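# Check aisle servers for amber fault, else go charge

## Task

Look along the aisle for a server whose front display glows amber rather than blue. If there is one, finish standing before its cabinet so that this server sits at the precise center of the head camera image, upright with no sideways roll, viewed face-on, sharp and unobstructed. If no server shows amber, finish parked squarely within the taped charging area, near the wall charger, with either your front or your rear facing it. In both cases every object must be back as it was and nothing held, and the robot must not topple or be left leaning, which counts as failure. At the end, arms, hands and torso should touch nothing, and the base should rest against nothing movable such as a part, box, cart, lid or drawer.

## Robot and tools

Robot: a Rainbow Robotics RB-Y1 with a two-wheel drive base plus two rear casters (0.66 m long, 0.58 m wide, front edge 0.10 m ahead of the wheel axle), a folding leg (ankle, knee, hip) under a torso, two 7-joint arms with grippers, and a pan/tilt head carrying head_camera (896x504). Each wrist has a camera: left_wrist_camera and right_wrist_camera (644x364).

Frames: the base frame has its origin on the floor between the drive wheels, x forward, y left, z up. chest, left_hand and right_hand are reported in it; a hand point lies between its finger pads, fingers along its -z, closing along its x. Printed hand positions can be off, more so at full reach. The odometry frame is the base frame at scene start; base_odometry counts wheel turns only, so wheel slip looks like travel; heading runs -3.142 to 3.142, positive leftward.

execute_actions: argument actions is a list holding one action or none (empty just returns state and images). cameras optionally lists head_camera, left_wrist_camera, right_wrist_camera or all; omitted or null gives all, [] gives none. An action may contain:
- base: exactly one of translate_m (relative straight drive in metres, forward positive, -3 to 3) or rotate_rad (relative turn on the spot in radians, counter-clockwise/left positive, -3.2 to 3.2). No sideways motion. The offset counts from where the base last reported itself.
- joints: a map of absolute joint targets by name, radians except grippers in metres. Ranges: torso_squat_rad 0 to 1.2 (bigger lowers chest); torso_shift_rad -0.3 to 0.6 (hips forward positive); torso_pitch_rad -0.2 to 1.4 (forward bow positive); torso_yaw_rad -1.5 to 1.5 (left positive); shoulder_pitch -2.356 to 2.356 (negative raises arm forward); left_shoulder_roll_rad 0 to 3.141, right_shoulder_roll_rad -3.141 to 0 (away from body); shoulder_yaw -2.094 to 2.094; elbow -2.617 to 0.01 (negative bends); forearm_roll -3.141 to 3.141; wrist_pitch -1.57 to 1.919; hand_roll -2.705 to 2.705; grippers 0 to 0.1 m opening; head_pan_rad -0.523 to 0.523 (left positive, relative to chest); head_tilt_rad -0.35 to 1.57 (down positive). Arm joint names are prefixed left_ or right_. Torso combos must also hold: squat+shift<=1.52; squat-shift+pitch<=1.57; shift+0.5pitch-0.4squat<=0.7; shift+0.3pitch-0.5squat<=0.39, else the torso stops partway with off_target.
- speeds: caps for translate_m (0.05 to 0.4 m/s) and rotate_rad (0.1 to 1.509 rad/s) in this action only. A base move needing more than 8.667 s is refused.
- min_time_s: 0.1 to 8, minimum duration for arm and head motions.
Unknown keys or out-of-range values reject the whole call with no motion. Omitted joints may keep chasing earlier targets. No action runs past 15 s.

wait: seconds 0 to 10; commands nothing and returns state and images.
zoom_image: camera plus region [x0, y0, x1, y1] in pixels of that camera's latest full image, at most 504x504, origin top-left; gives a finer view, handy for judging whether a display reads amber or blue.
finished_scene: scene number; ends the scene for good and reports success.

Results: base_status and joint_status per motion: done (for the base, wheels turned the commanded amount, slip included), off_target (resting short, maybe still pushing), contact_stop (hit something firmly; torso and arms only), time_out, stopped_with_arm, limit_stop_at_<name>, limit_stop_at_own_body (self-collision guard halted it before contact; move the arm and torso apart). A contact_stop, time_out or stopped_with_arm on one joint halts its whole group (torso, left arm, or right arm) and drops the old targets. "joint command not followed" with a cause line means an arm's targets were blocked by the arm-collision check; not_followed joints may be retried later. on_its_own shows uncommanded parts; "held at" is a target, not a position. If a stop is reported, later calls in that reply are skipped. After a stop, first back off the arms, then the torso, each in its own action. Results also list camera calibration changes; head_camera intrinsics are about fx=fy=698.163, cx=446.528, cy=253.854, so the image center is near (448, 252).

Cautions: the base does not stop on contact and may keep shoving furniture; the bent leg can protrude past the front edge. The torso hitting furniture can push the robot backward unseen by odometry. Never let the arms strike or press each other. Heavy loads far forward can tip the robot. Torque faults or motor overheating (warning from 65 °C, braking at 80 °C) freeze the robot; resend targets afterwards. Avoid knocking anything, and finish with arms, torso and hands clear of contact, still and level. Moving the robot briskly and efficiently is preferable.

Each tool is called after ">>>" as name(argument=value, ...), one argument or row to a line, values as JSON.

## Session

>>> execute_actions(
  actions=[],
)

Scene clock: 0.00 s.
base_odometry: x=+0.000 y=+0.000 heading=+0.000 (m, m, rad; odometry frame)
base_status: not commanded
joint_positions: torso_squat_rad=+0.350 torso_shift_rad=+0.000 torso_pitch_rad=+0.001 torso_yaw_rad=-0.001 left_shoulder_pitch_rad=-0.019 left_shoulder_roll_rad=+0.001 left_shoulder_yaw_rad=-0.001 left_elbow_rad=-0.283 left_forearm_roll_rad=-0.020 left_wrist_pitch_rad=-0.010 left_hand_roll_rad=+0.041 left_gripper_m=+0.100 right_shoulder_pitch_rad=+0.037 right_shoulder_roll_rad=-0.001 right_shoulder_yaw_rad=-0.025 right_elbow_rad=-0.164 right_forearm_roll_rad=-0.012 right_wrist_pitch_rad=+0.009 right_hand_roll_rad=+0.014 right_gripper_m=+0.100 head_pan_rad=-0.001 head_tilt_rad=+0.401
joint_status: not commanded
chest: x=-0.2278 y=+0.0006 z=+1.2475 quat_wxyz=(+1.000, +0.000, +0.000, +0.000) (m; base frame)
left_hand: x=-0.0753 y=+0.2196 z=+0.5788 quat_wxyz=(+0.988, -0.002, -0.155, +0.006) (m; base frame)
right_hand: x=-0.1773 y=-0.2236 z=+0.5640 quat_wxyz=(+0.998, -0.003, -0.060, -0.018) (m; base frame)
pictures: head_camera, left_wrist_camera, right_wrist_camera
Images, in order (width x height): head_camera 896x504, left_wrist_camera 644x364, right_wrist_camera 644x364.

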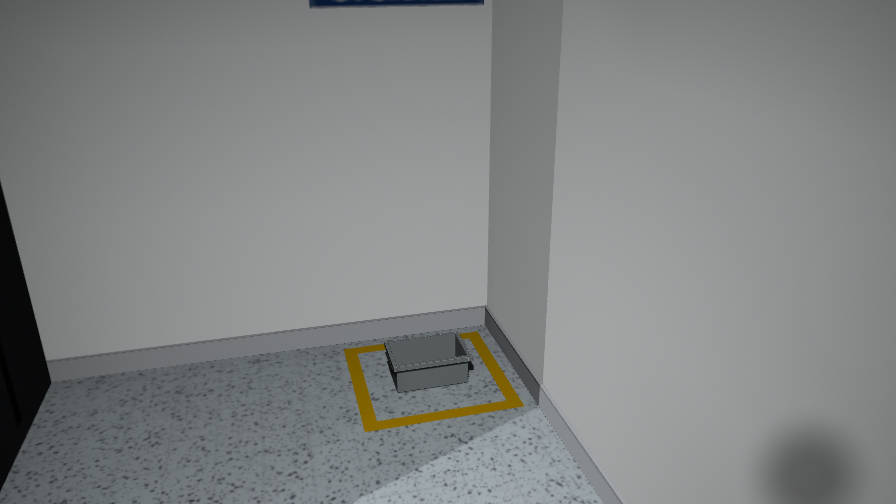

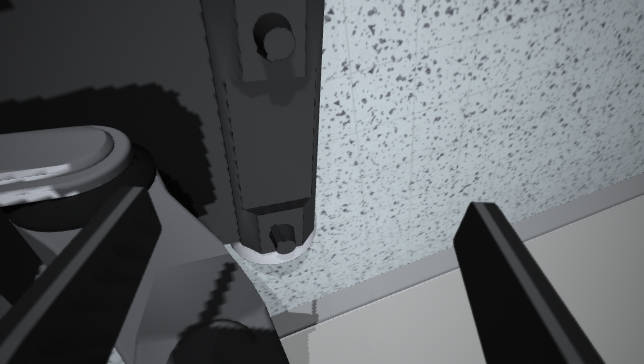

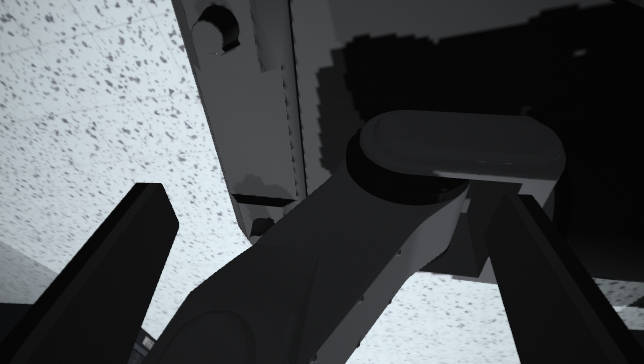

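>>> execute_actions(
  actions=[
    {"joints":{"torso_yaw_rad":0.6,"head_pan_rad":0.5,"head_tilt_rad":0.25}},
  ],
  cameras=["head_camera"],
)

>>> execute_actions(
  actions=[
    {"joints":{"torso_yaw_rad":1.5}},
  ],
  cameras=["head_camera"],
)

Scene clock: 2.37 s.
base_odometry: x=+0.000 y=+0.000 heading=+0.000 (m, m, rad; odometry frame)
base_status: not commanded
joint_positions: torso_squat_rad=+0.350 torso_shift_rad=+0.000 torso_pitch_rad=+0.001 torso_yaw_rad=+0.600 left_shoulder_pitch_rad=-0.019 left_shoulder_roll_rad=+0.001 left_shoulder_yaw_rad=-0.001 left_elbow_rad=-0.283 left_forearm_roll_rad=-0.020 left_wrist_pitch_rad=-0.010 left_hand_roll_rad=+0.041 left_gripper_m=+0.100 right_shoulder_pitch_rad=+0.037 right_shoulder_roll_rad=-0.001 right_shoulder_yaw_rad=-0.025 right_elbow_rad=-0.164 right_forearm_roll_rad=-0.012 right_wrist_pitch_rad=+0.009 right_hand_roll_rad=+0.014 right_gripper_m=+0.100 head_pan_rad=+0.500 head_tilt_rad=+0.250
joint_status: all done
chest: x=-0.2278 y=+0.0006 z=+1.2475 quat_wxyz=(+0.955, +0.000, +0.000, +0.296) (m; base frame)
left_hand: x=-0.2261 y=+0.2677 z=+0.5788 quat_wxyz=(+0.942, +0.044, -0.148, +0.298) (m; base frame)
right_hand: x=-0.0598 y=-0.1556 z=+0.5639 quat_wxyz=(+0.959, +0.015, -0.058, +0.278) (m; base frame)
pictures: head_camera
camera_calibration (this result's frames):
head_camera: T_world_to_cam=[[0.873132, -0.487412, -0.0083485, 0.205951], [-0.122596, -0.202975, -0.971479, 1.43968], [0.471816, 0.849253, -0.236979, 0.369151], [0, 0, 0, 1]] pos_world=[-0.177495, 0.079098, 1.48782]
Images, in order (width x height): head_camera 896x504.

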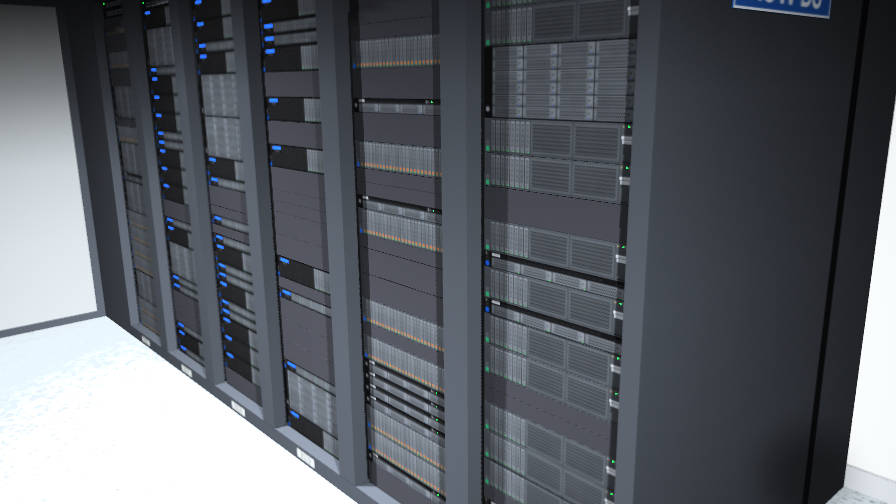

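Scene clock: 3.37 s.
base_odometry: x=+0.000 y=+0.000 heading=+0.000 (m, m, rad; odometry frame)
base_status: not commanded
joint_positions: torso_squat_rad=+0.350 torso_shift_rad=+0.000 torso_pitch_rad=+0.001 torso_yaw_rad=+0.836 left_shoulder_pitch_rad=-0.019 left_shoulder_roll_rad=+0.001 left_shoulder_yaw_rad=-0.001 left_elbow_rad=-0.283 left_forearm_roll_rad=-0.020 left_wrist_pitch_rad=-0.010 left_hand_roll_rad=+0.041 left_gripper_m=+0.100 right_shoulder_pitch_rad=+0.037 right_shoulder_roll_rad=-0.001 right_shoulder_yaw_rad=-0.025 right_elbow_rad=-0.164 right_forearm_roll_rad=-0.012 right_wrist_pitch_rad=+0.009 right_hand_roll_rad=+0.014 right_gripper_m=+0.100 head_pan_rad=+0.500 head_tilt_rad=+0.250
joint_status: torso_yaw_rad limit_stop_at_own_body (moved +0.236 of +0.900)
on_its_own: torso_yaw_rad is held at +0.836, not at your +1.500, since a limit_stop_at_own_body
chest: x=-0.2278 y=+0.0006 z=+1.2475 quat_wxyz=(+0.914, +0.000, +0.000, +0.406) (m; base frame)
left_hand: x=-0.2891 y=+0.2606 z=+0.5788 quat_wxyz=(+0.900, +0.061, -0.142, +0.407) (m; base frame)
right_hand: x=-0.0278 y=-0.1115 z=+0.5638 quat_wxyz=(+0.919, +0.022, -0.055, +0.389) (m; base frame)
pictures: head_camera
camera_calibration (this result's frames):
head_camera: T_world_to_cam=[[0.963007, -0.26934, -0.00857393, 0.226581], [-0.0718293, -0.225895, -0.9715, 1.45128], [0.259727, 0.936177, -0.236885, 0.320655], [0, 0, 0, 1]] pos_world=[-0.197237, 0.0886747, 1.48782]
Images, in order (width x height): head_camera 896x504.

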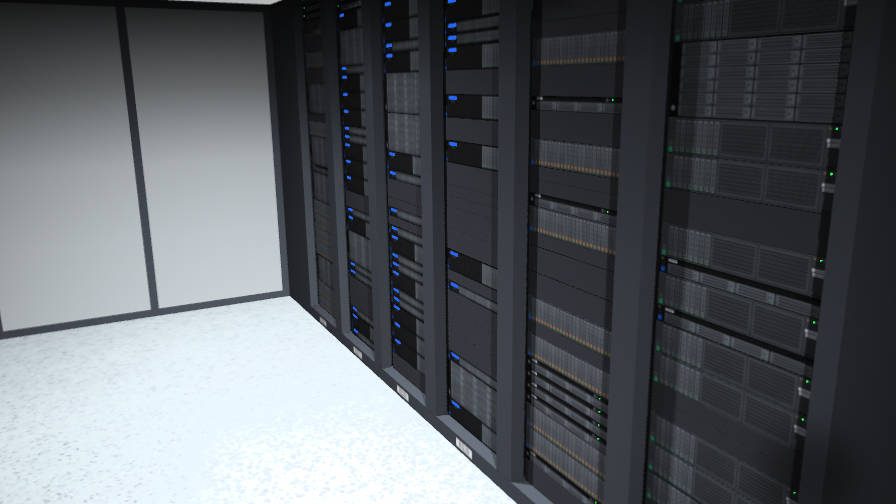

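>>> execute_actions(
  actions=[
    {"joints":{"head_tilt_rad":-0.1,"head_pan_rad":0.4}},
  ],
  cameras=["head_camera"],
)

>>> execute_actions(
  actions=[
    {"base":{"rotate_rad":0.9},"joints":{"head_tilt_rad":0.12,"head_pan_rad":0.5}},
  ],
)

Scene clock: 5.50 s.
base_odometry: x=+0.000 y=+0.000 heading=+0.000 (m, m, rad; odometry frame)
base_status: not commanded
joint_positions: torso_squat_rad=+0.350 torso_shift_rad=+0.000 torso_pitch_rad=+0.001 torso_yaw_rad=+0.836 left_shoulder_pitch_rad=-0.019 left_shoulder_roll_rad=+0.001 left_shoulder_yaw_rad=-0.001 left_elbow_rad=-0.283 left_forearm_roll_rad=-0.020 left_wrist_pitch_rad=-0.010 left_hand_roll_rad=+0.041 left_gripper_m=+0.100 right_shoulder_pitch_rad=+0.037 right_shoulder_roll_rad=-0.001 right_shoulder_yaw_rad=-0.025 right_elbow_rad=-0.164 right_forearm_roll_rad=-0.012 right_wrist_pitch_rad=+0.009 right_hand_roll_rad=+0.014 right_gripper_m=+0.100 head_pan_rad=+0.400 head_tilt_rad=-0.100
joint_status: all done
on_its_own: torso_yaw_rad is held at +0.836, not at your +1.500, since a limit_stop_at_own_body
chest: x=-0.2278 y=+0.0006 z=+1.2475 quat_wxyz=(+0.914, +0.000, +0.000, +0.406) (m; base frame)
left_hand: x=-0.2891 y=+0.2606 z=+0.5788 quat_wxyz=(+0.900, +0.061, -0.142, +0.407) (m; base frame)
right_hand: x=-0.0278 y=-0.1115 z=+0.5638 quat_wxyz=(+0.919, +0.022, -0.055, +0.389) (m; base frame)
pictures: head_camera
camera_calibration (this result's frames):
head_camera: T_world_to_cam=[[0.932975, -0.359319, -0.0211442, 0.239917], [0.0200711, 0.110587, -0.993664, 1.4972], [0.359381, 0.926639, 0.110387, -0.160663], [0, 0, 0, 1]] pos_world=[-0.196148, 0.0695122, 1.51052]
Images, in order (width x height): head_camera 896x504.

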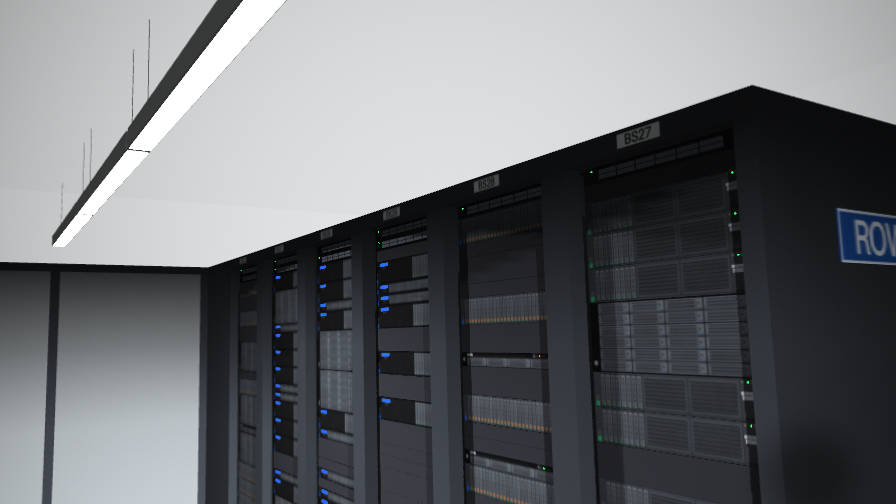

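Scene clock: 8.53 s.
base_odometry: x=+0.000 y=+0.000 heading=+0.900 (m, m, rad; odometry frame)
base_status: done
joint_positions: torso_squat_rad=+0.350 torso_shift_rad=+0.000 torso_pitch_rad=+0.001 torso_yaw_rad=+0.836 left_shoulder_pitch_rad=-0.019 left_shoulder_roll_rad=+0.001 left_shoulder_yaw_rad=-0.001 left_elbow_rad=-0.283 left_forearm_roll_rad=-0.020 left_wrist_pitch_rad=-0.010 left_hand_roll_rad=+0.041 left_gripper_m=+0.100 right_shoulder_pitch_rad=+0.037 right_shoulder_roll_rad=-0.001 right_shoulder_yaw_rad=-0.025 right_elbow_rad=-0.164 right_forearm_roll_rad=-0.012 right_wrist_pitch_rad=+0.009 right_hand_roll_rad=+0.014 right_gripper_m=+0.100 head_pan_rad=+0.500 head_tilt_rad=+0.120
joint_status: all done
on_its_own: torso_yaw_rad is held at +0.836, not at your +1.500, since a limit_stop_at_own_body
chest: x=-0.2278 y=+0.0006 z=+1.2475 quat_wxyz=(+0.914, +0.000, +0.000, +0.406) (m; base frame)
left_hand: x=-0.2890 y=+0.2607 z=+0.5788 quat_wxyz=(+0.900, +0.061, -0.142, +0.407) (m; base frame)
right_hand: x=-0.0279 y=-0.1116 z=+0.5638 quat_wxyz=(+0.919, +0.022, -0.055, +0.389) (m; base frame)
pictures: head_camera, left_wrist_camera, right_wrist_camera
camera_calibration (this result's frames):
head_camera: T_world_to_cam=[[0.963307, -0.268064, -0.0134857, 0.233725], [-0.0421246, -0.101374, -0.993956, 1.48799], [0.265077, 0.958053, -0.108947, 0.13624], [0, 0, 0, 1]] pos_world=[-0.198582, 0.0829716, 1.49699]
left_wrist_camera: T_world_to_cam=[[0.613666, 0.730061, 0.300708, -0.189128], [0.451763, -0.637008, 0.624604, -0.0347571], [0.647552, -0.247449, -0.720725, 0.757268], [0, 0, 0, 1]] pos_world=[-0.358607, 0.30332, 0.624364]
right_wrist_camera: T_world_to_cam=[[-0.690126, -0.702024, -0.17575, 0.00239419], [-0.612641, 0.437465, 0.658252, -0.308495], [-0.385224, 0.561949, -0.731994, 0.55092], [0, 0, 0, 1]] pos_world=[0.0248837, -0.172952, 0.606759]
Images, in order (width x height): head_camera 896x504, left_wrist_camera 644x364, right_wrist_camera 644x364.

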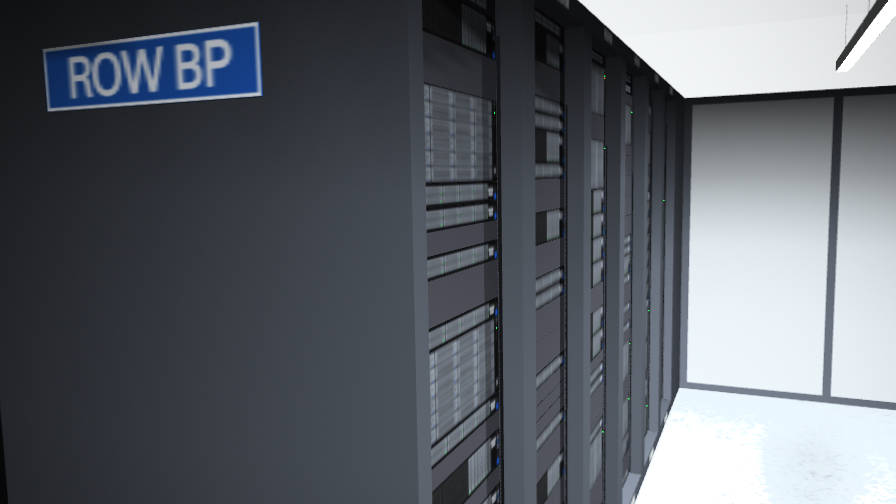

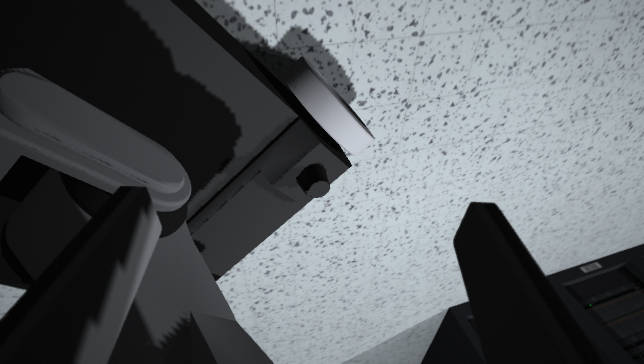

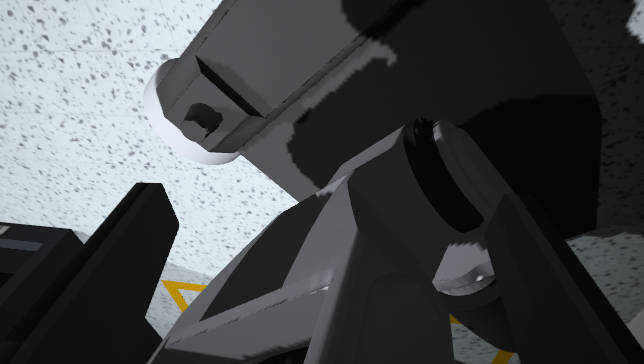

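>>> execute_actions(
  actions=[
    {"base":{"rotate_rad":0.62},"joints":{"right_shoulder_roll_rad":-0.3,"left_shoulder_roll_rad":0.1}},
  ],
  cameras=["head_camera"],
)

>>> execute_actions(
  actions=[
    {"base":{"translate_m":2.3},"joints":{"torso_yaw_rad":1.45,"head_tilt_rad":0.3}},
  ],
  cameras=["head_camera"],
)

Scene clock: 12.87 s.
base_odometry: x=+0.000 y=+0.000 heading=+1.519 (m, m, rad; odometry frame)
base_status: done
joint_positions: torso_squat_rad=+0.350 torso_shift_rad=+0.000 torso_pitch_rad=+0.001 torso_yaw_rad=+0.836 left_shoulder_pitch_rad=-0.019 left_shoulder_roll_rad=+0.100 left_shoulder_yaw_rad=-0.001 left_elbow_rad=-0.283 left_forearm_roll_rad=-0.020 left_wrist_pitch_rad=-0.010 left_hand_roll_rad=+0.041 left_gripper_m=+0.100 right_shoulder_pitch_rad=+0.037 right_shoulder_roll_rad=-0.300 right_shoulder_yaw_rad=-0.025 right_elbow_rad=-0.164 right_forearm_roll_rad=-0.012 right_wrist_pitch_rad=+0.009 right_hand_roll_rad=+0.014 right_gripper_m=+0.100 head_pan_rad=+0.500 head_tilt_rad=+0.120
joint_status: all done
on_its_own: torso_yaw_rad is held at +0.836, not at your +1.500, since a limit_stop_at_own_body
chest: x=-0.2278 y=+0.0006 z=+1.2475 quat_wxyz=(+0.914, +0.000, +0.001, +0.406) (m; base frame)
left_hand: x=-0.3438 y=+0.3108 z=+0.5826 quat_wxyz=(+0.902, +0.106, -0.122, +0.400) (m; base frame)
right_hand: x=+0.1373 y=-0.2631 z=+0.5984 quat_wxyz=(+0.903, -0.113, -0.116, +0.398) (m; base frame)
pictures: head_camera
camera_calibration (this result's frames):
head_camera: T_world_to_cam=[[0.9633, -0.268086, -0.0135684, 0.233779], [-0.0422104, -0.101367, -0.993953, 1.48797], [0.265089, 0.958047, -0.108963, 0.136258], [0, 0, 0, 1]] pos_world=[-0.198512, 0.0829619, 1.49699]
Images, in order (width x height): head_camera 896x504.

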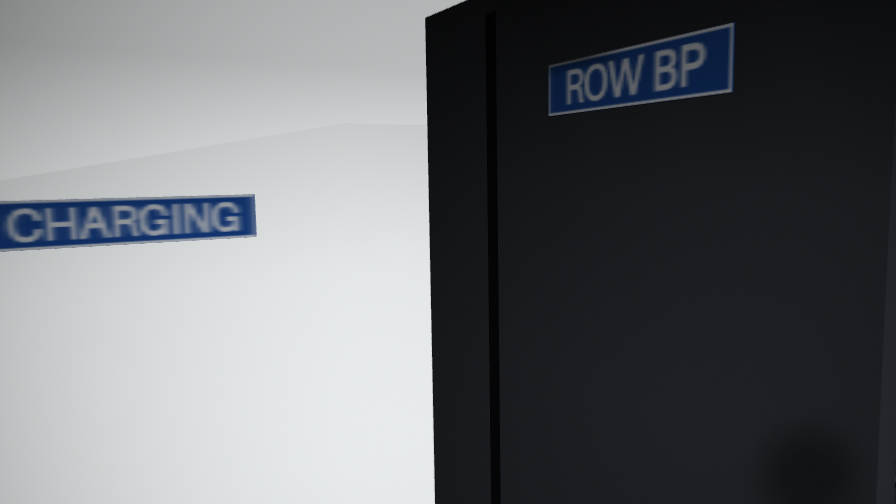

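Scene clock: 20.07 s.
base_odometry: x=+0.117 y=+2.297 heading=+1.520 (m, m, rad; odometry frame)
base_status: done
joint_positions: torso_squat_rad=+0.350 torso_shift_rad=+0.000 torso_pitch_rad=+0.001 torso_yaw_rad=+1.450 left_shoulder_pitch_rad=-0.019 left_shoulder_roll_rad=+0.100 left_shoulder_yaw_rad=-0.001 left_elbow_rad=-0.283 left_forearm_roll_rad=-0.020 left_wrist_pitch_rad=-0.010 left_hand_roll_rad=+0.041 left_gripper_m=+0.100 right_shoulder_pitch_rad=+0.037 right_shoulder_roll_rad=-0.300 right_shoulder_yaw_rad=-0.025 right_elbow_rad=-0.164 right_forearm_roll_rad=-0.012 right_wrist_pitch_rad=+0.009 right_hand_roll_rad=+0.014 right_gripper_m=+0.100 head_pan_rad=+0.500 head_tilt_rad=+0.300
joint_status: all done
chest: x=-0.2277 y=+0.0006 z=+1.2475 quat_wxyz=(+0.748, +0.000, +0.001, +0.663) (m; base frame)
left_hand: x=-0.5016 y=+0.1877 z=+0.5829 quat_wxyz=(+0.739, +0.139, -0.084, +0.654) (m; base frame)
right_hand: x=+0.2221 y=-0.0045 z=+0.5981 quat_wxyz=(+0.741, -0.073, -0.144, +0.652) (m; base frame)
pictures: head_camera
camera_calibration (this result's frames):
head_camera: T_world_to_cam=[[0.94255, 0.333987, -0.00727061, 0.219444], [0.0884674, -0.270534, -0.958637, 1.47011], [-0.32214, 0.90292, -0.284538, 0.257505], [0, 0, 0, 1]] pos_world=[-0.253942, 0.0919168, 1.48417]
Images, in order (width x height): head_camera 896x504.

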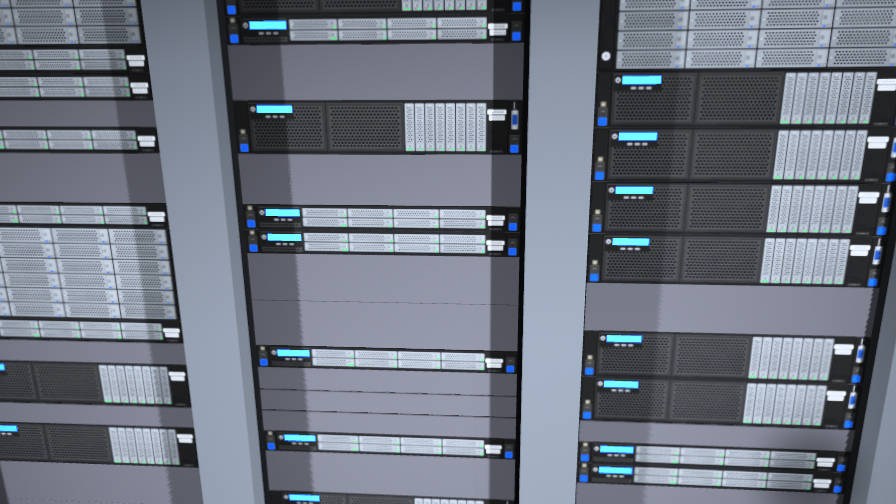

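>>> execute_actions(
  actions=[
    {"base":{"rotate_rad":0.29},"joints":{"head_tilt_rad":-0.15}},
  ],
  cameras=["head_camera"],
)

>>> execute_actions(
  actions=[
    {"joints":{"head_tilt_rad":0.35}},
  ],
  cameras=["head_camera"],
)

>>> execute_actions(
  actions=[
    {"joints":{"head_tilt_rad":0.75,"head_pan_rad":0.35}},
  ],
  cameras=["head_camera"],
)

Scene clock: 22.63 s.
base_odometry: x=+0.117 y=+2.297 heading=+1.810 (m, m, rad; odometry frame)
base_status: done
joint_positions: torso_squat_rad=+0.350 torso_shift_rad=+0.000 torso_pitch_rad=+0.001 torso_yaw_rad=+1.450 left_shoulder_pitch_rad=-0.019 left_shoulder_roll_rad=+0.100 left_shoulder_yaw_rad=-0.001 left_elbow_rad=-0.283 left_forearm_roll_rad=-0.020 left_wrist_pitch_rad=-0.010 left_hand_roll_rad=+0.041 left_gripper_m=+0.100 right_shoulder_pitch_rad=+0.037 right_shoulder_roll_rad=-0.300 right_shoulder_yaw_rad=-0.025 right_elbow_rad=-0.164 right_forearm_roll_rad=-0.012 right_wrist_pitch_rad=+0.009 right_hand_roll_rad=+0.014 right_gripper_m=+0.100 head_pan_rad=+0.500 head_tilt_rad=-0.150
joint_status: all done
chest: x=-0.2277 y=+0.0006 z=+1.2475 quat_wxyz=(+0.748, +0.000, +0.001, +0.663) (m; base frame)
left_hand: x=-0.5016 y=+0.1877 z=+0.5829 quat_wxyz=(+0.739, +0.139, -0.084, +0.654) (m; base frame)
right_hand: x=+0.2221 y=-0.0046 z=+0.5981 quat_wxyz=(+0.741, -0.073, -0.144, +0.652) (m; base frame)
pictures: head_camera
camera_calibration (this result's frames):
head_camera: T_world_to_cam=[[0.940131, 0.340002, -0.0234886, 0.242247], [-0.0763891, 0.143052, -0.986763, 1.46442], [-0.332141, 0.929481, 0.16046, -0.38955], [0, 0, 0, 1]] pos_world=[-0.245264, 0.0702256, 1.51324]
Images, in order (width x height): head_camera 896x504.

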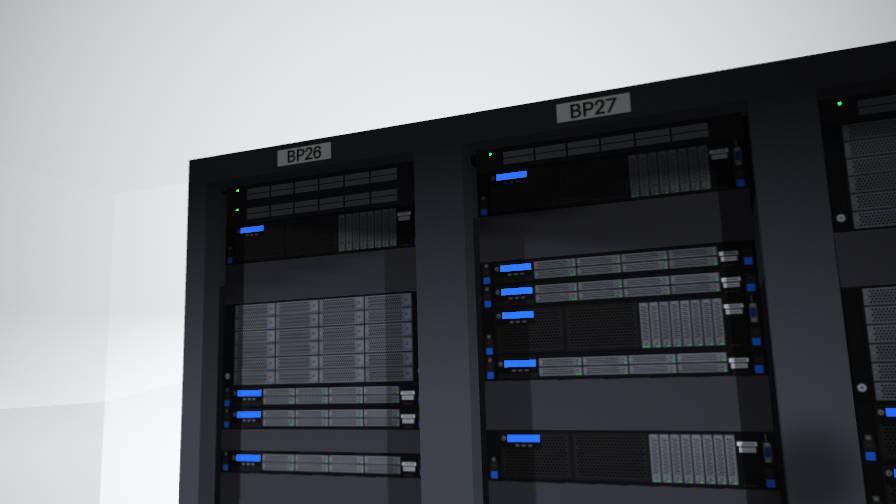

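Scene clock: 23.63 s.
base_odometry: x=+0.117 y=+2.297 heading=+1.810 (m, m, rad; odometry frame)
base_status: not commanded
joint_positions: torso_squat_rad=+0.350 torso_shift_rad=+0.000 torso_pitch_rad=+0.001 torso_yaw_rad=+1.450 left_shoulder_pitch_rad=-0.019 left_shoulder_roll_rad=+0.100 left_shoulder_yaw_rad=-0.001 left_elbow_rad=-0.283 left_forearm_roll_rad=-0.020 left_wrist_pitch_rad=-0.010 left_hand_roll_rad=+0.041 left_gripper_m=+0.100 right_shoulder_pitch_rad=+0.037 right_shoulder_roll_rad=-0.300 right_shoulder_yaw_rad=-0.025 right_elbow_rad=-0.164 right_forearm_roll_rad=-0.012 right_wrist_pitch_rad=+0.009 right_hand_roll_rad=+0.014 right_gripper_m=+0.100 head_pan_rad=+0.500 head_tilt_rad=+0.350
joint_status: all done
chest: x=-0.2277 y=+0.0006 z=+1.2475 quat_wxyz=(+0.748, +0.000, +0.001, +0.663) (m; base frame)
left_hand: x=-0.5016 y=+0.1877 z=+0.5829 quat_wxyz=(+0.739, +0.139, -0.084, +0.654) (m; base frame)
right_hand: x=+0.2221 y=-0.0046 z=+0.5981 quat_wxyz=(+0.741, -0.073, -0.144, +0.652) (m; base frame)
pictures: head_camera
camera_calibration (this result's frames):
head_camera: T_world_to_cam=[[0.942658, 0.333718, -0.00532936, 0.21667], [0.106095, -0.31475, -0.943227, 1.45277], [-0.31645, 0.888574, -0.332107, 0.327937], [0, 0, 0, 1]] pos_world=[-0.254602, 0.0935572, 1.48036]
Images, in order (width x height): head_camera 896x504.

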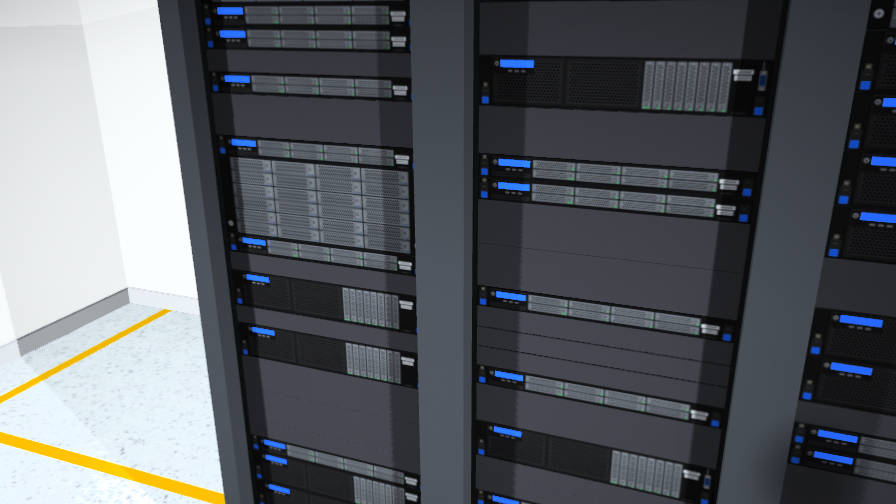

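Scene clock: 24.57 s.
base_odometry: x=+0.117 y=+2.297 heading=+1.810 (m, m, rad; odometry frame)
base_status: not commanded
joint_positions: torso_squat_rad=+0.350 torso_shift_rad=+0.000 torso_pitch_rad=+0.001 torso_yaw_rad=+1.450 left_shoulder_pitch_rad=-0.019 left_shoulder_roll_rad=+0.100 left_shoulder_yaw_rad=-0.001 left_elbow_rad=-0.283 left_forearm_roll_rad=-0.020 left_wrist_pitch_rad=-0.010 left_hand_roll_rad=+0.041 left_gripper_m=+0.100 right_shoulder_pitch_rad=+0.037 right_shoulder_roll_rad=-0.300 right_shoulder_yaw_rad=-0.025 right_elbow_rad=-0.164 right_forearm_roll_rad=-0.012 right_wrist_pitch_rad=+0.009 right_hand_roll_rad=+0.014 right_gripper_m=+0.100 head_pan_rad=+0.350 head_tilt_rad=+0.750
joint_status: all done
chest: x=-0.2277 y=+0.0006 z=+1.2475 quat_wxyz=(+0.748, +0.000, +0.001, +0.663) (m; base frame)
left_hand: x=-0.5016 y=+0.1877 z=+0.5829 quat_wxyz=(+0.739, +0.139, -0.084, +0.654) (m; base frame)
right_hand: x=+0.2221 y=-0.0046 z=+0.5981 quat_wxyz=(+0.741, -0.073, -0.144, +0.652) (m; base frame)
pictures: head_camera
camera_calibration (this result's frames):
head_camera: T_world_to_cam=[[0.981624, 0.190552, 0.0102342, 0.206135], [0.135703, -0.659355, -0.739483, 1.17228], [-0.134162, 0.727283, -0.673098, 0.866185], [0, 0, 0, 1]] pos_world=[-0.24522, 0.103705, 1.44779]
Images, in order (width x height): head_camera 896x504.

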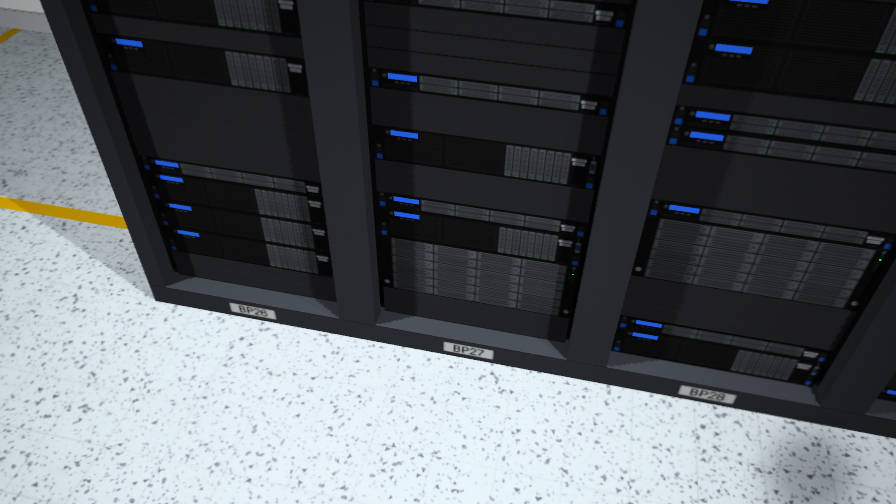

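First three fine. Look forward.

>>> execute_actions(
  actions=[
    {"joints":{"head_tilt_rad":0.5,"head_pan_rad":-0.5}},
  ],
  cameras=["head_camera"],
)

>>> execute_actions(
  actions=[
    {"joints":{"head_tilt_rad":0.0}},
  ],
  cameras=["head_camera"],
)

Scene clock: 26.30 s.
base_odometry: x=+0.117 y=+2.297 heading=+1.810 (m, m, rad; odometry frame)
base_status: not commanded
joint_positions: torso_squat_rad=+0.350 torso_shift_rad=+0.000 torso_pitch_rad=+0.001 torso_yaw_rad=+1.450 left_shoulder_pitch_rad=-0.019 left_shoulder_roll_rad=+0.100 left_shoulder_yaw_rad=-0.001 left_elbow_rad=-0.283 left_forearm_roll_rad=-0.020 left_wrist_pitch_rad=-0.010 left_hand_roll_rad=+0.041 left_gripper_m=+0.100 right_shoulder_pitch_rad=+0.037 right_shoulder_roll_rad=-0.300 right_shoulder_yaw_rad=-0.025 right_elbow_rad=-0.164 right_forearm_roll_rad=-0.012 right_wrist_pitch_rad=+0.009 right_hand_roll_rad=+0.014 right_gripper_m=+0.100 head_pan_rad=-0.500 head_tilt_rad=+0.500
joint_status: all done
chest: x=-0.2277 y=+0.0006 z=+1.2475 quat_wxyz=(+0.748, +0.000, +0.001, +0.663) (m; base frame)
left_hand: x=-0.5016 y=+0.1877 z=+0.5829 quat_wxyz=(+0.739, +0.139, -0.084, +0.654) (m; base frame)
right_hand: x=+0.2221 y=-0.0046 z=+0.5981 quat_wxyz=(+0.741, -0.073, -0.144, +0.652) (m; base frame)
pictures: head_camera
camera_calibration (this result's frames):
head_camera: T_world_to_cam=[[0.790055, -0.613035, 0.00136779, 0.19403], [-0.287166, -0.372058, -0.882671, 1.27797], [0.541617, 0.696966, -0.469989, 0.724826], [0, 0, 0, 1]] pos_world=[-0.178883, 0.0892468, 1.46842]
Images, in order (width x height): head_camera 896x504.

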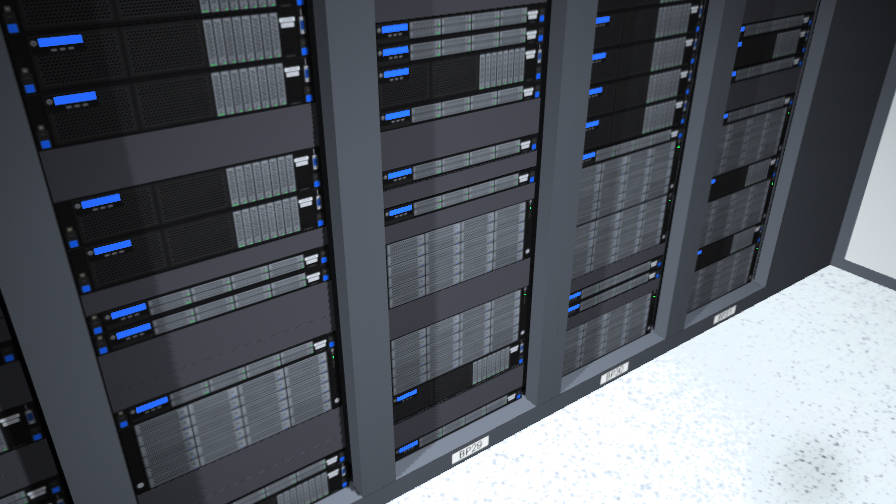

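Scene clock: 27.30 s.
base_odometry: x=+0.117 y=+2.297 heading=+1.810 (m, m, rad; odometry frame)
base_status: not commanded
joint_positions: torso_squat_rad=+0.350 torso_shift_rad=+0.000 torso_pitch_rad=+0.001 torso_yaw_rad=+1.450 left_shoulder_pitch_rad=-0.019 left_shoulder_roll_rad=+0.100 left_shoulder_yaw_rad=-0.001 left_elbow_rad=-0.283 left_forearm_roll_rad=-0.020 left_wrist_pitch_rad=-0.010 left_hand_roll_rad=+0.041 left_gripper_m=+0.100 right_shoulder_pitch_rad=+0.037 right_shoulder_roll_rad=-0.300 right_shoulder_yaw_rad=-0.025 right_elbow_rad=-0.164 right_forearm_roll_rad=-0.012 right_wrist_pitch_rad=+0.009 right_hand_roll_rad=+0.014 right_gripper_m=+0.100 head_pan_rad=-0.500 head_tilt_rad=+0.000
joint_status: all done
chest: x=-0.2277 y=+0.0006 z=+1.2475 quat_wxyz=(+0.748, +0.000, +0.001, +0.663) (m; base frame)
left_hand: x=-0.5016 y=+0.1877 z=+0.5829 quat_wxyz=(+0.739, +0.139, -0.084, +0.654) (m; base frame)
right_hand: x=+0.2221 y=-0.0046 z=+0.5981 quat_wxyz=(+0.741, -0.073, -0.144, +0.652) (m; base frame)
pictures: head_camera
camera_calibration (this result's frames):
head_camera: T_world_to_cam=[[0.792356, -0.609805, -0.0176043, 0.221939], [-0.00758568, 0.0190062, -0.999791, 1.50155], [0.610011, 0.792324, 0.0104339, 0.0426002], [0, 0, 0, 1]] pos_world=[-0.190451, 0.0730471, 1.5047]
Images, in order (width x height): head_camera 896x504.

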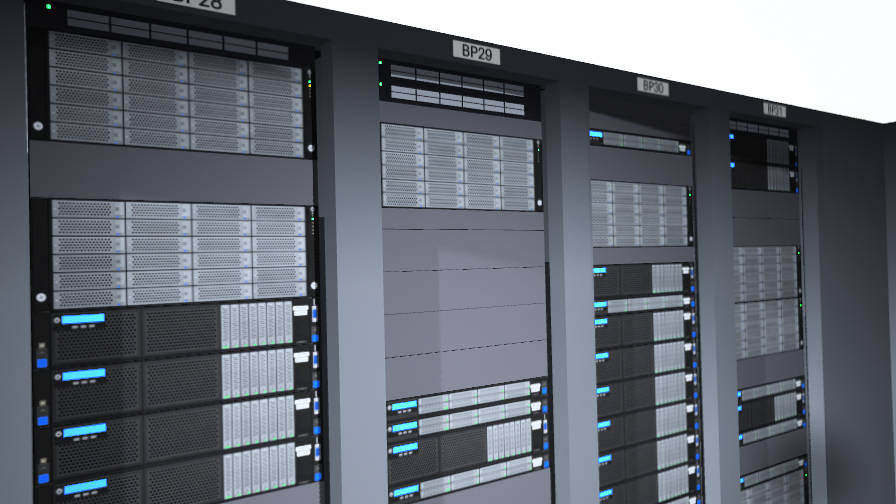

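>>> execute_actions(
  actions=[
    {"base":{"translate_m":-2.12},"joints":{"torso_yaw_rad":0,"head_pan_rad":-0.4,"head_tilt_rad":0.55}},
  ],
  cameras=["head_camera"],
)

>>> execute_actions(
  actions=[
    {"base":{"rotate_rad":1.57},"joints":{"head_pan_rad":0,"head_tilt_rad":0.5,"right_shoulder_roll_rad":0,"left_shoulder_roll_rad":0}},
  ],
  cameras=["head_camera"],
)

Scene clock: 37.10 s.
base_odometry: x=+0.620 y=+0.237 heading=+1.810 (m, m, rad; odometry frame)
base_status: done
joint_positions: torso_squat_rad=+0.350 torso_shift_rad=+0.000 torso_pitch_rad=+0.001 torso_yaw_rad=+0.000 left_shoulder_pitch_rad=-0.019 left_shoulder_roll_rad=+0.100 left_shoulder_yaw_rad=-0.001 left_elbow_rad=-0.283 left_forearm_roll_rad=-0.020 left_wrist_pitch_rad=-0.010 left_hand_roll_rad=+0.041 left_gripper_m=+0.100 right_shoulder_pitch_rad=+0.037 right_shoulder_roll_rad=-0.300 right_shoulder_yaw_rad=-0.025 right_elbow_rad=-0.164 right_forearm_roll_rad=-0.012 right_wrist_pitch_rad=+0.009 right_hand_roll_rad=+0.014 right_gripper_m=+0.100 head_pan_rad=-0.400 head_tilt_rad=+0.550
joint_status: all done
chest: x=-0.2279 y=+0.0006 z=+1.2475 quat_wxyz=(+1.000, +0.000, +0.000, +0.000) (m; base frame)
left_hand: x=-0.0750 y=+0.2939 z=+0.5824 quat_wxyz=(+0.987, +0.047, -0.155, +0.000) (m; base frame)
right_hand: x=-0.1789 y=-0.4477 z=+0.5988 quat_wxyz=(+0.987, -0.151, -0.060, -0.003) (m; base frame)
pictures: head_camera
camera_calibration (this result's frames):
head_camera: T_world_to_cam=[[-0.425096, -0.905137, 0.00456898, -0.0889034], [-0.465769, 0.214414, -0.858537, 1.20323], [0.776113, -0.367089, -0.512732, 0.840562], [0, 0, 0, 1]] pos_world=[-0.129735, -0.0298991, 1.46441]
Images, in order (width x height): head_camera 896x504.

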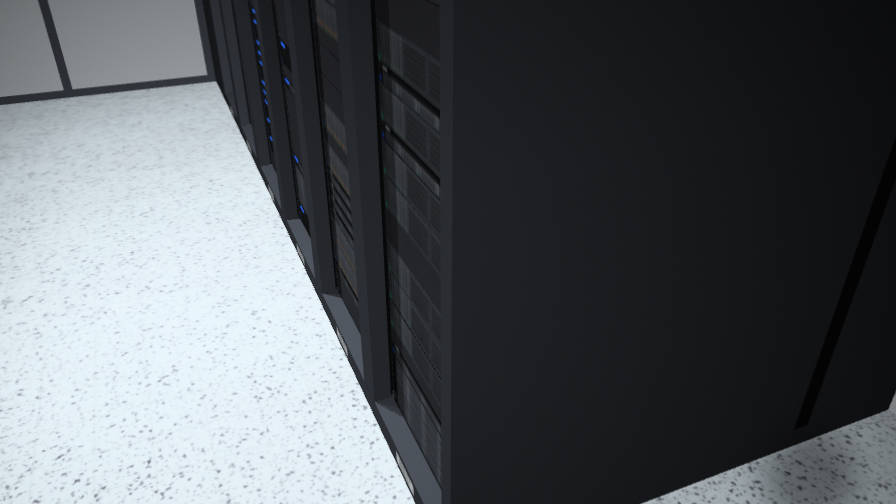

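Scene clock: 41.10 s.
base_odometry: x=+0.620 y=+0.237 heading=-2.903 (m, m, rad; odometry frame)
base_status: done
joint_positions: torso_squat_rad=+0.350 torso_shift_rad=+0.000 torso_pitch_rad=+0.001 torso_yaw_rad=+0.000 left_shoulder_pitch_rad=-0.019 left_shoulder_roll_rad=+0.000 left_shoulder_yaw_rad=-0.001 left_elbow_rad=-0.283 left_forearm_roll_rad=-0.020 left_wrist_pitch_rad=-0.010 left_hand_roll_rad=+0.041 left_gripper_m=+0.100 right_shoulder_pitch_rad=+0.037 right_shoulder_roll_rad=+0.000 right_shoulder_yaw_rad=-0.025 right_elbow_rad=-0.164 right_forearm_roll_rad=-0.012 right_wrist_pitch_rad=+0.009 right_hand_roll_rad=+0.014 right_gripper_m=+0.100 head_pan_rad=+0.000 head_tilt_rad=+0.500
joint_status: all done
chest: x=-0.2279 y=+0.0006 z=+1.2475 quat_wxyz=(+1.000, +0.000, +0.000, +0.000) (m; base frame)
left_hand: x=-0.0754 y=+0.2189 z=+0.5788 quat_wxyz=(+0.988, -0.003, -0.155, +0.006) (m; base frame)
right_hand: x=-0.1772 y=-0.2225 z=+0.5640 quat_wxyz=(+0.998, -0.002, -0.060, -0.018) (m; base frame)
pictures: head_camera
camera_calibration (this result's frames):
head_camera: T_world_to_cam=[[-0.0391816, -0.999229, 0.00236853, -0.00629363], [-0.469247, 0.0163072, -0.882916, 1.23794], [0.882197, -0.0357055, -0.469525, 0.79963], [0, 0, 0, 1]] pos_world=[-0.12478, 0.00207512, 1.46845]
Images, in order (width x height): head_camera 896x504.

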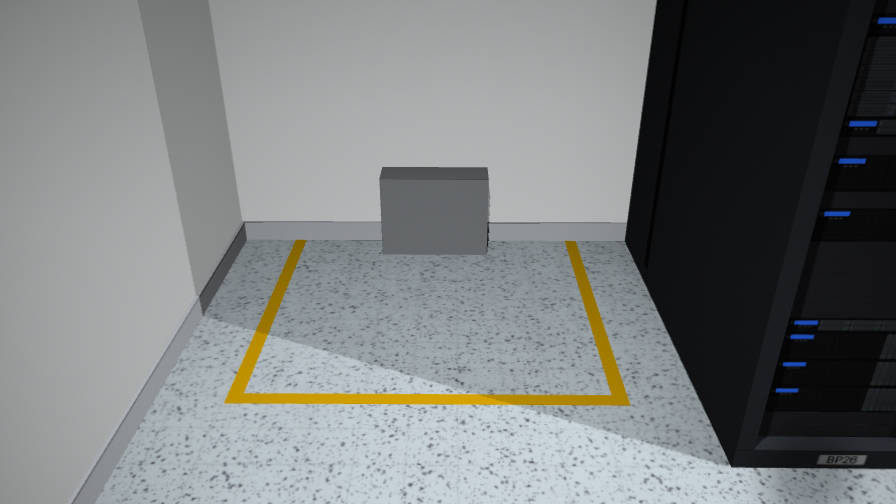

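>>> execute_actions(
  actions=[
    {"base":{"rotate_rad":-0.035}},
  ],
  cameras=[],
)

>>> execute_actions(
  actions=[
    {"base":{"translate_m":2.35},"joints":{"head_tilt_rad":1.2}},
  ],
)

Scene clock: 42.93 s.
base_odometry: x=+0.620 y=+0.237 heading=-2.938 (m, m, rad; odometry frame)
base_status: done
joint_positions: torso_squat_rad=+0.350 torso_shift_rad=+0.000 torso_pitch_rad=+0.001 torso_yaw_rad=+0.000 left_shoulder_pitch_rad=-0.019 left_shoulder_roll_rad=+0.000 left_shoulder_yaw_rad=-0.001 left_elbow_rad=-0.283 left_forearm_roll_rad=-0.020 left_wrist_pitch_rad=-0.010 left_hand_roll_rad=+0.041 left_gripper_m=+0.100 right_shoulder_pitch_rad=+0.037 right_shoulder_roll_rad=+0.000 right_shoulder_yaw_rad=-0.025 right_elbow_rad=-0.164 right_forearm_roll_rad=-0.012 right_wrist_pitch_rad=+0.009 right_hand_roll_rad=+0.014 right_gripper_m=+0.100 head_pan_rad=+0.000 head_tilt_rad=+0.500
joint_status: not commanded
chest: x=-0.2279 y=+0.0006 z=+1.2475 quat_wxyz=(+1.000, +0.000, +0.000, +0.000) (m; base frame)
left_hand: x=-0.0754 y=+0.2189 z=+0.5787 quat_wxyz=(+0.988, -0.003, -0.155, +0.006) (m; base frame)
right_hand: x=-0.1772 y=-0.2225 z=+0.5640 quat_wxyz=(+0.998, -0.002, -0.060, -0.018) (m; base frame)
pictures: none
No camera images: the call's "cameras" was empty. Leave "cameras" out to get every camera's image.

Scene clock: 50.33 s.
base_odometry: x=-1.681 y=-0.240 heading=-2.937 (m, m, rad; odometry frame)
base_status: done
joint_positions: torso_squat_rad=+0.350 torso_shift_rad=+0.000 torso_pitch_rad=+0.001 torso_yaw_rad=+0.000 left_shoulder_pitch_rad=-0.019 left_shoulder_roll_rad=+0.000 left_shoulder_yaw_rad=-0.001 left_elbow_rad=-0.283 left_forearm_roll_rad=-0.020 left_wrist_pitch_rad=-0.010 left_hand_roll_rad=+0.041 left_gripper_m=+0.100 right_shoulder_pitch_rad=+0.037 right_shoulder_roll_rad=+0.000 right_shoulder_yaw_rad=-0.025 right_elbow_rad=-0.164 right_forearm_roll_rad=-0.012 right_wrist_pitch_rad=+0.009 right_hand_roll_rad=+0.014 right_gripper_m=+0.100 head_pan_rad=+0.000 head_tilt_rad=+1.200
joint_status: all done
chest: x=-0.2278 y=+0.0006 z=+1.2475 quat_wxyz=(+1.000, +0.000, +0.000, +0.000) (m; base frame)
left_hand: x=-0.0754 y=+0.2189 z=+0.5788 quat_wxyz=(+0.988, -0.003, -0.155, +0.006) (m; base frame)
right_hand: x=-0.1771 y=-0.2225 z=+0.5640 quat_wxyz=(+0.998, -0.002, -0.060, -0.018) (m; base frame)
pictures: head_camera, left_wrist_camera, right_wrist_camera
camera_calibration (this result's frames):
head_camera: T_world_to_cam=[[-0.0288795, -0.999212, 0.0272323, -0.0401118], [-0.927715, 0.0166497, -0.372918, 0.405433], [0.37217, -0.0360335, -0.927465, 1.35756], [0, 0, 0, 1]] pos_world=[-0.130274, 0.00208695, 1.41137]
left_wrist_camera: T_world_to_cam=[[0.952946, 0.0342239, 0.301202, -0.112106], [-0.170526, -0.760968, 0.625977, -0.17838], [0.250628, -0.647886, -0.719326, 0.665459], [0, 0, 0, 1]] pos_world=[-0.0903705, 0.299237, 0.62411]
right_wrist_camera: T_world_to_cam=[[-0.983554, 0.041996, -0.175661, -0.0648715], [-0.0857234, 0.747516, 0.658689, -0.189469], [0.158972, 0.662915, -0.731623, 0.674509], [0, 0, 0, 1]] pos_world=[-0.187275, -0.302787, 0.606892]
Images, in order (width x height): head_camera 896x504, left_wrist_camera 644x364, right_wrist_camera 644x364.

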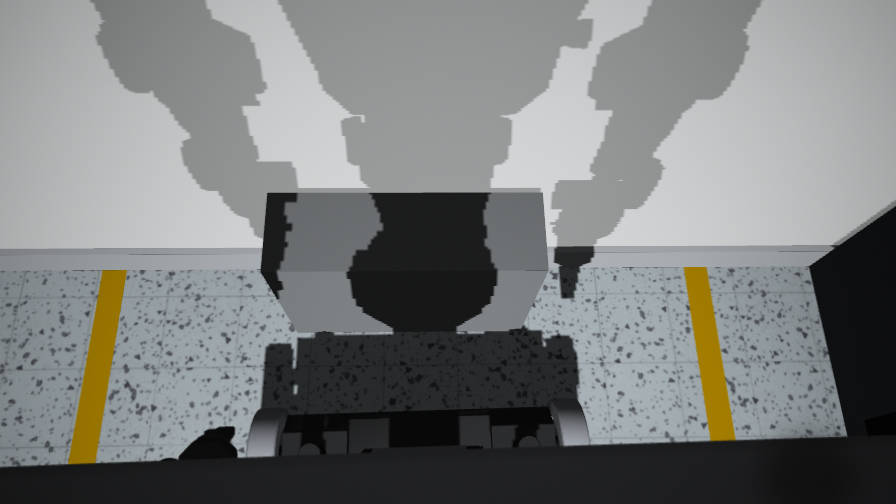

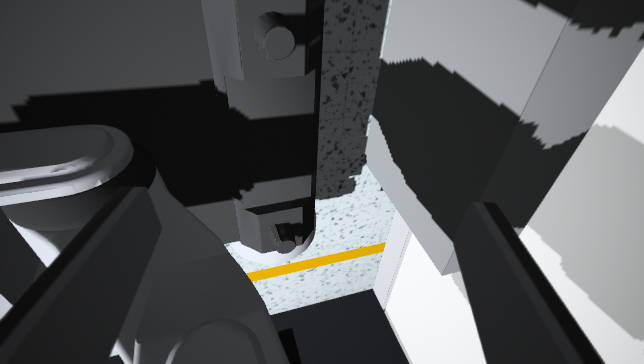

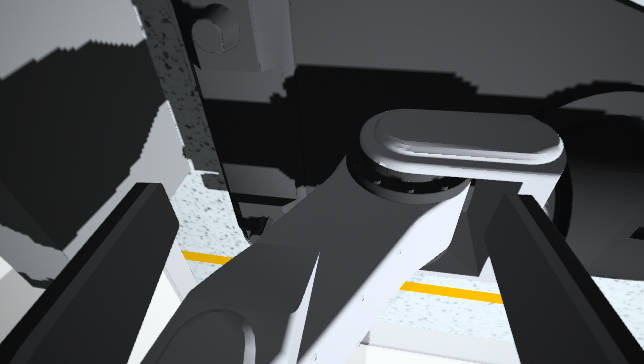

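Gap ≈0.16 m, yaw error ~0.025 rad. Close in slightly.

>>> execute_actions(
  actions=[
    {"base":{"translate_m":0.08}},
  ],
  cameras=[],
)

>>> finished_scene(
  scene=1,
)

Scene clock: 52.17 s.
base_odometry: x=-1.760 y=-0.257 heading=-2.936 (m, m, rad; odometry frame)
base_status: done
joint_positions: torso_squat_rad=+0.350 torso_shift_rad=+0.000 torso_pitch_rad=+0.001 torso_yaw_rad=+0.000 left_shoulder_pitch_rad=-0.019 left_shoulder_roll_rad=+0.000 left_shoulder_yaw_rad=-0.001 left_elbow_rad=-0.283 left_forearm_roll_rad=-0.020 left_wrist_pitch_rad=-0.010 left_hand_roll_rad=+0.041 left_gripper_m=+0.100 right_shoulder_pitch_rad=+0.037 right_shoulder_roll_rad=+0.000 right_shoulder_yaw_rad=-0.025 right_elbow_rad=-0.164 right_forearm_roll_rad=-0.012 right_wrist_pitch_rad=+0.009 right_hand_roll_rad=+0.014 right_gripper_m=+0.100 head_pan_rad=+0.000 head_tilt_rad=+1.200
joint_status: not commanded
chest: x=-0.2278 y=+0.0006 z=+1.2475 quat_wxyz=(+1.000, +0.000, +0.000, +0.000) (m; base frame)
left_hand: x=-0.0753 y=+0.2189 z=+0.5787 quat_wxyz=(+0.988, -0.003, -0.155, +0.006) (m; base frame)
right_hand: x=-0.1771 y=-0.2225 z=+0.5640 quat_wxyz=(+0.998, -0.002, -0.060, -0.018) (m; base frame)
pictures: none
No camera images: the call's "cameras" was empty. Leave "cameras" out to get every camera's image.

The scene is finished: the task was done.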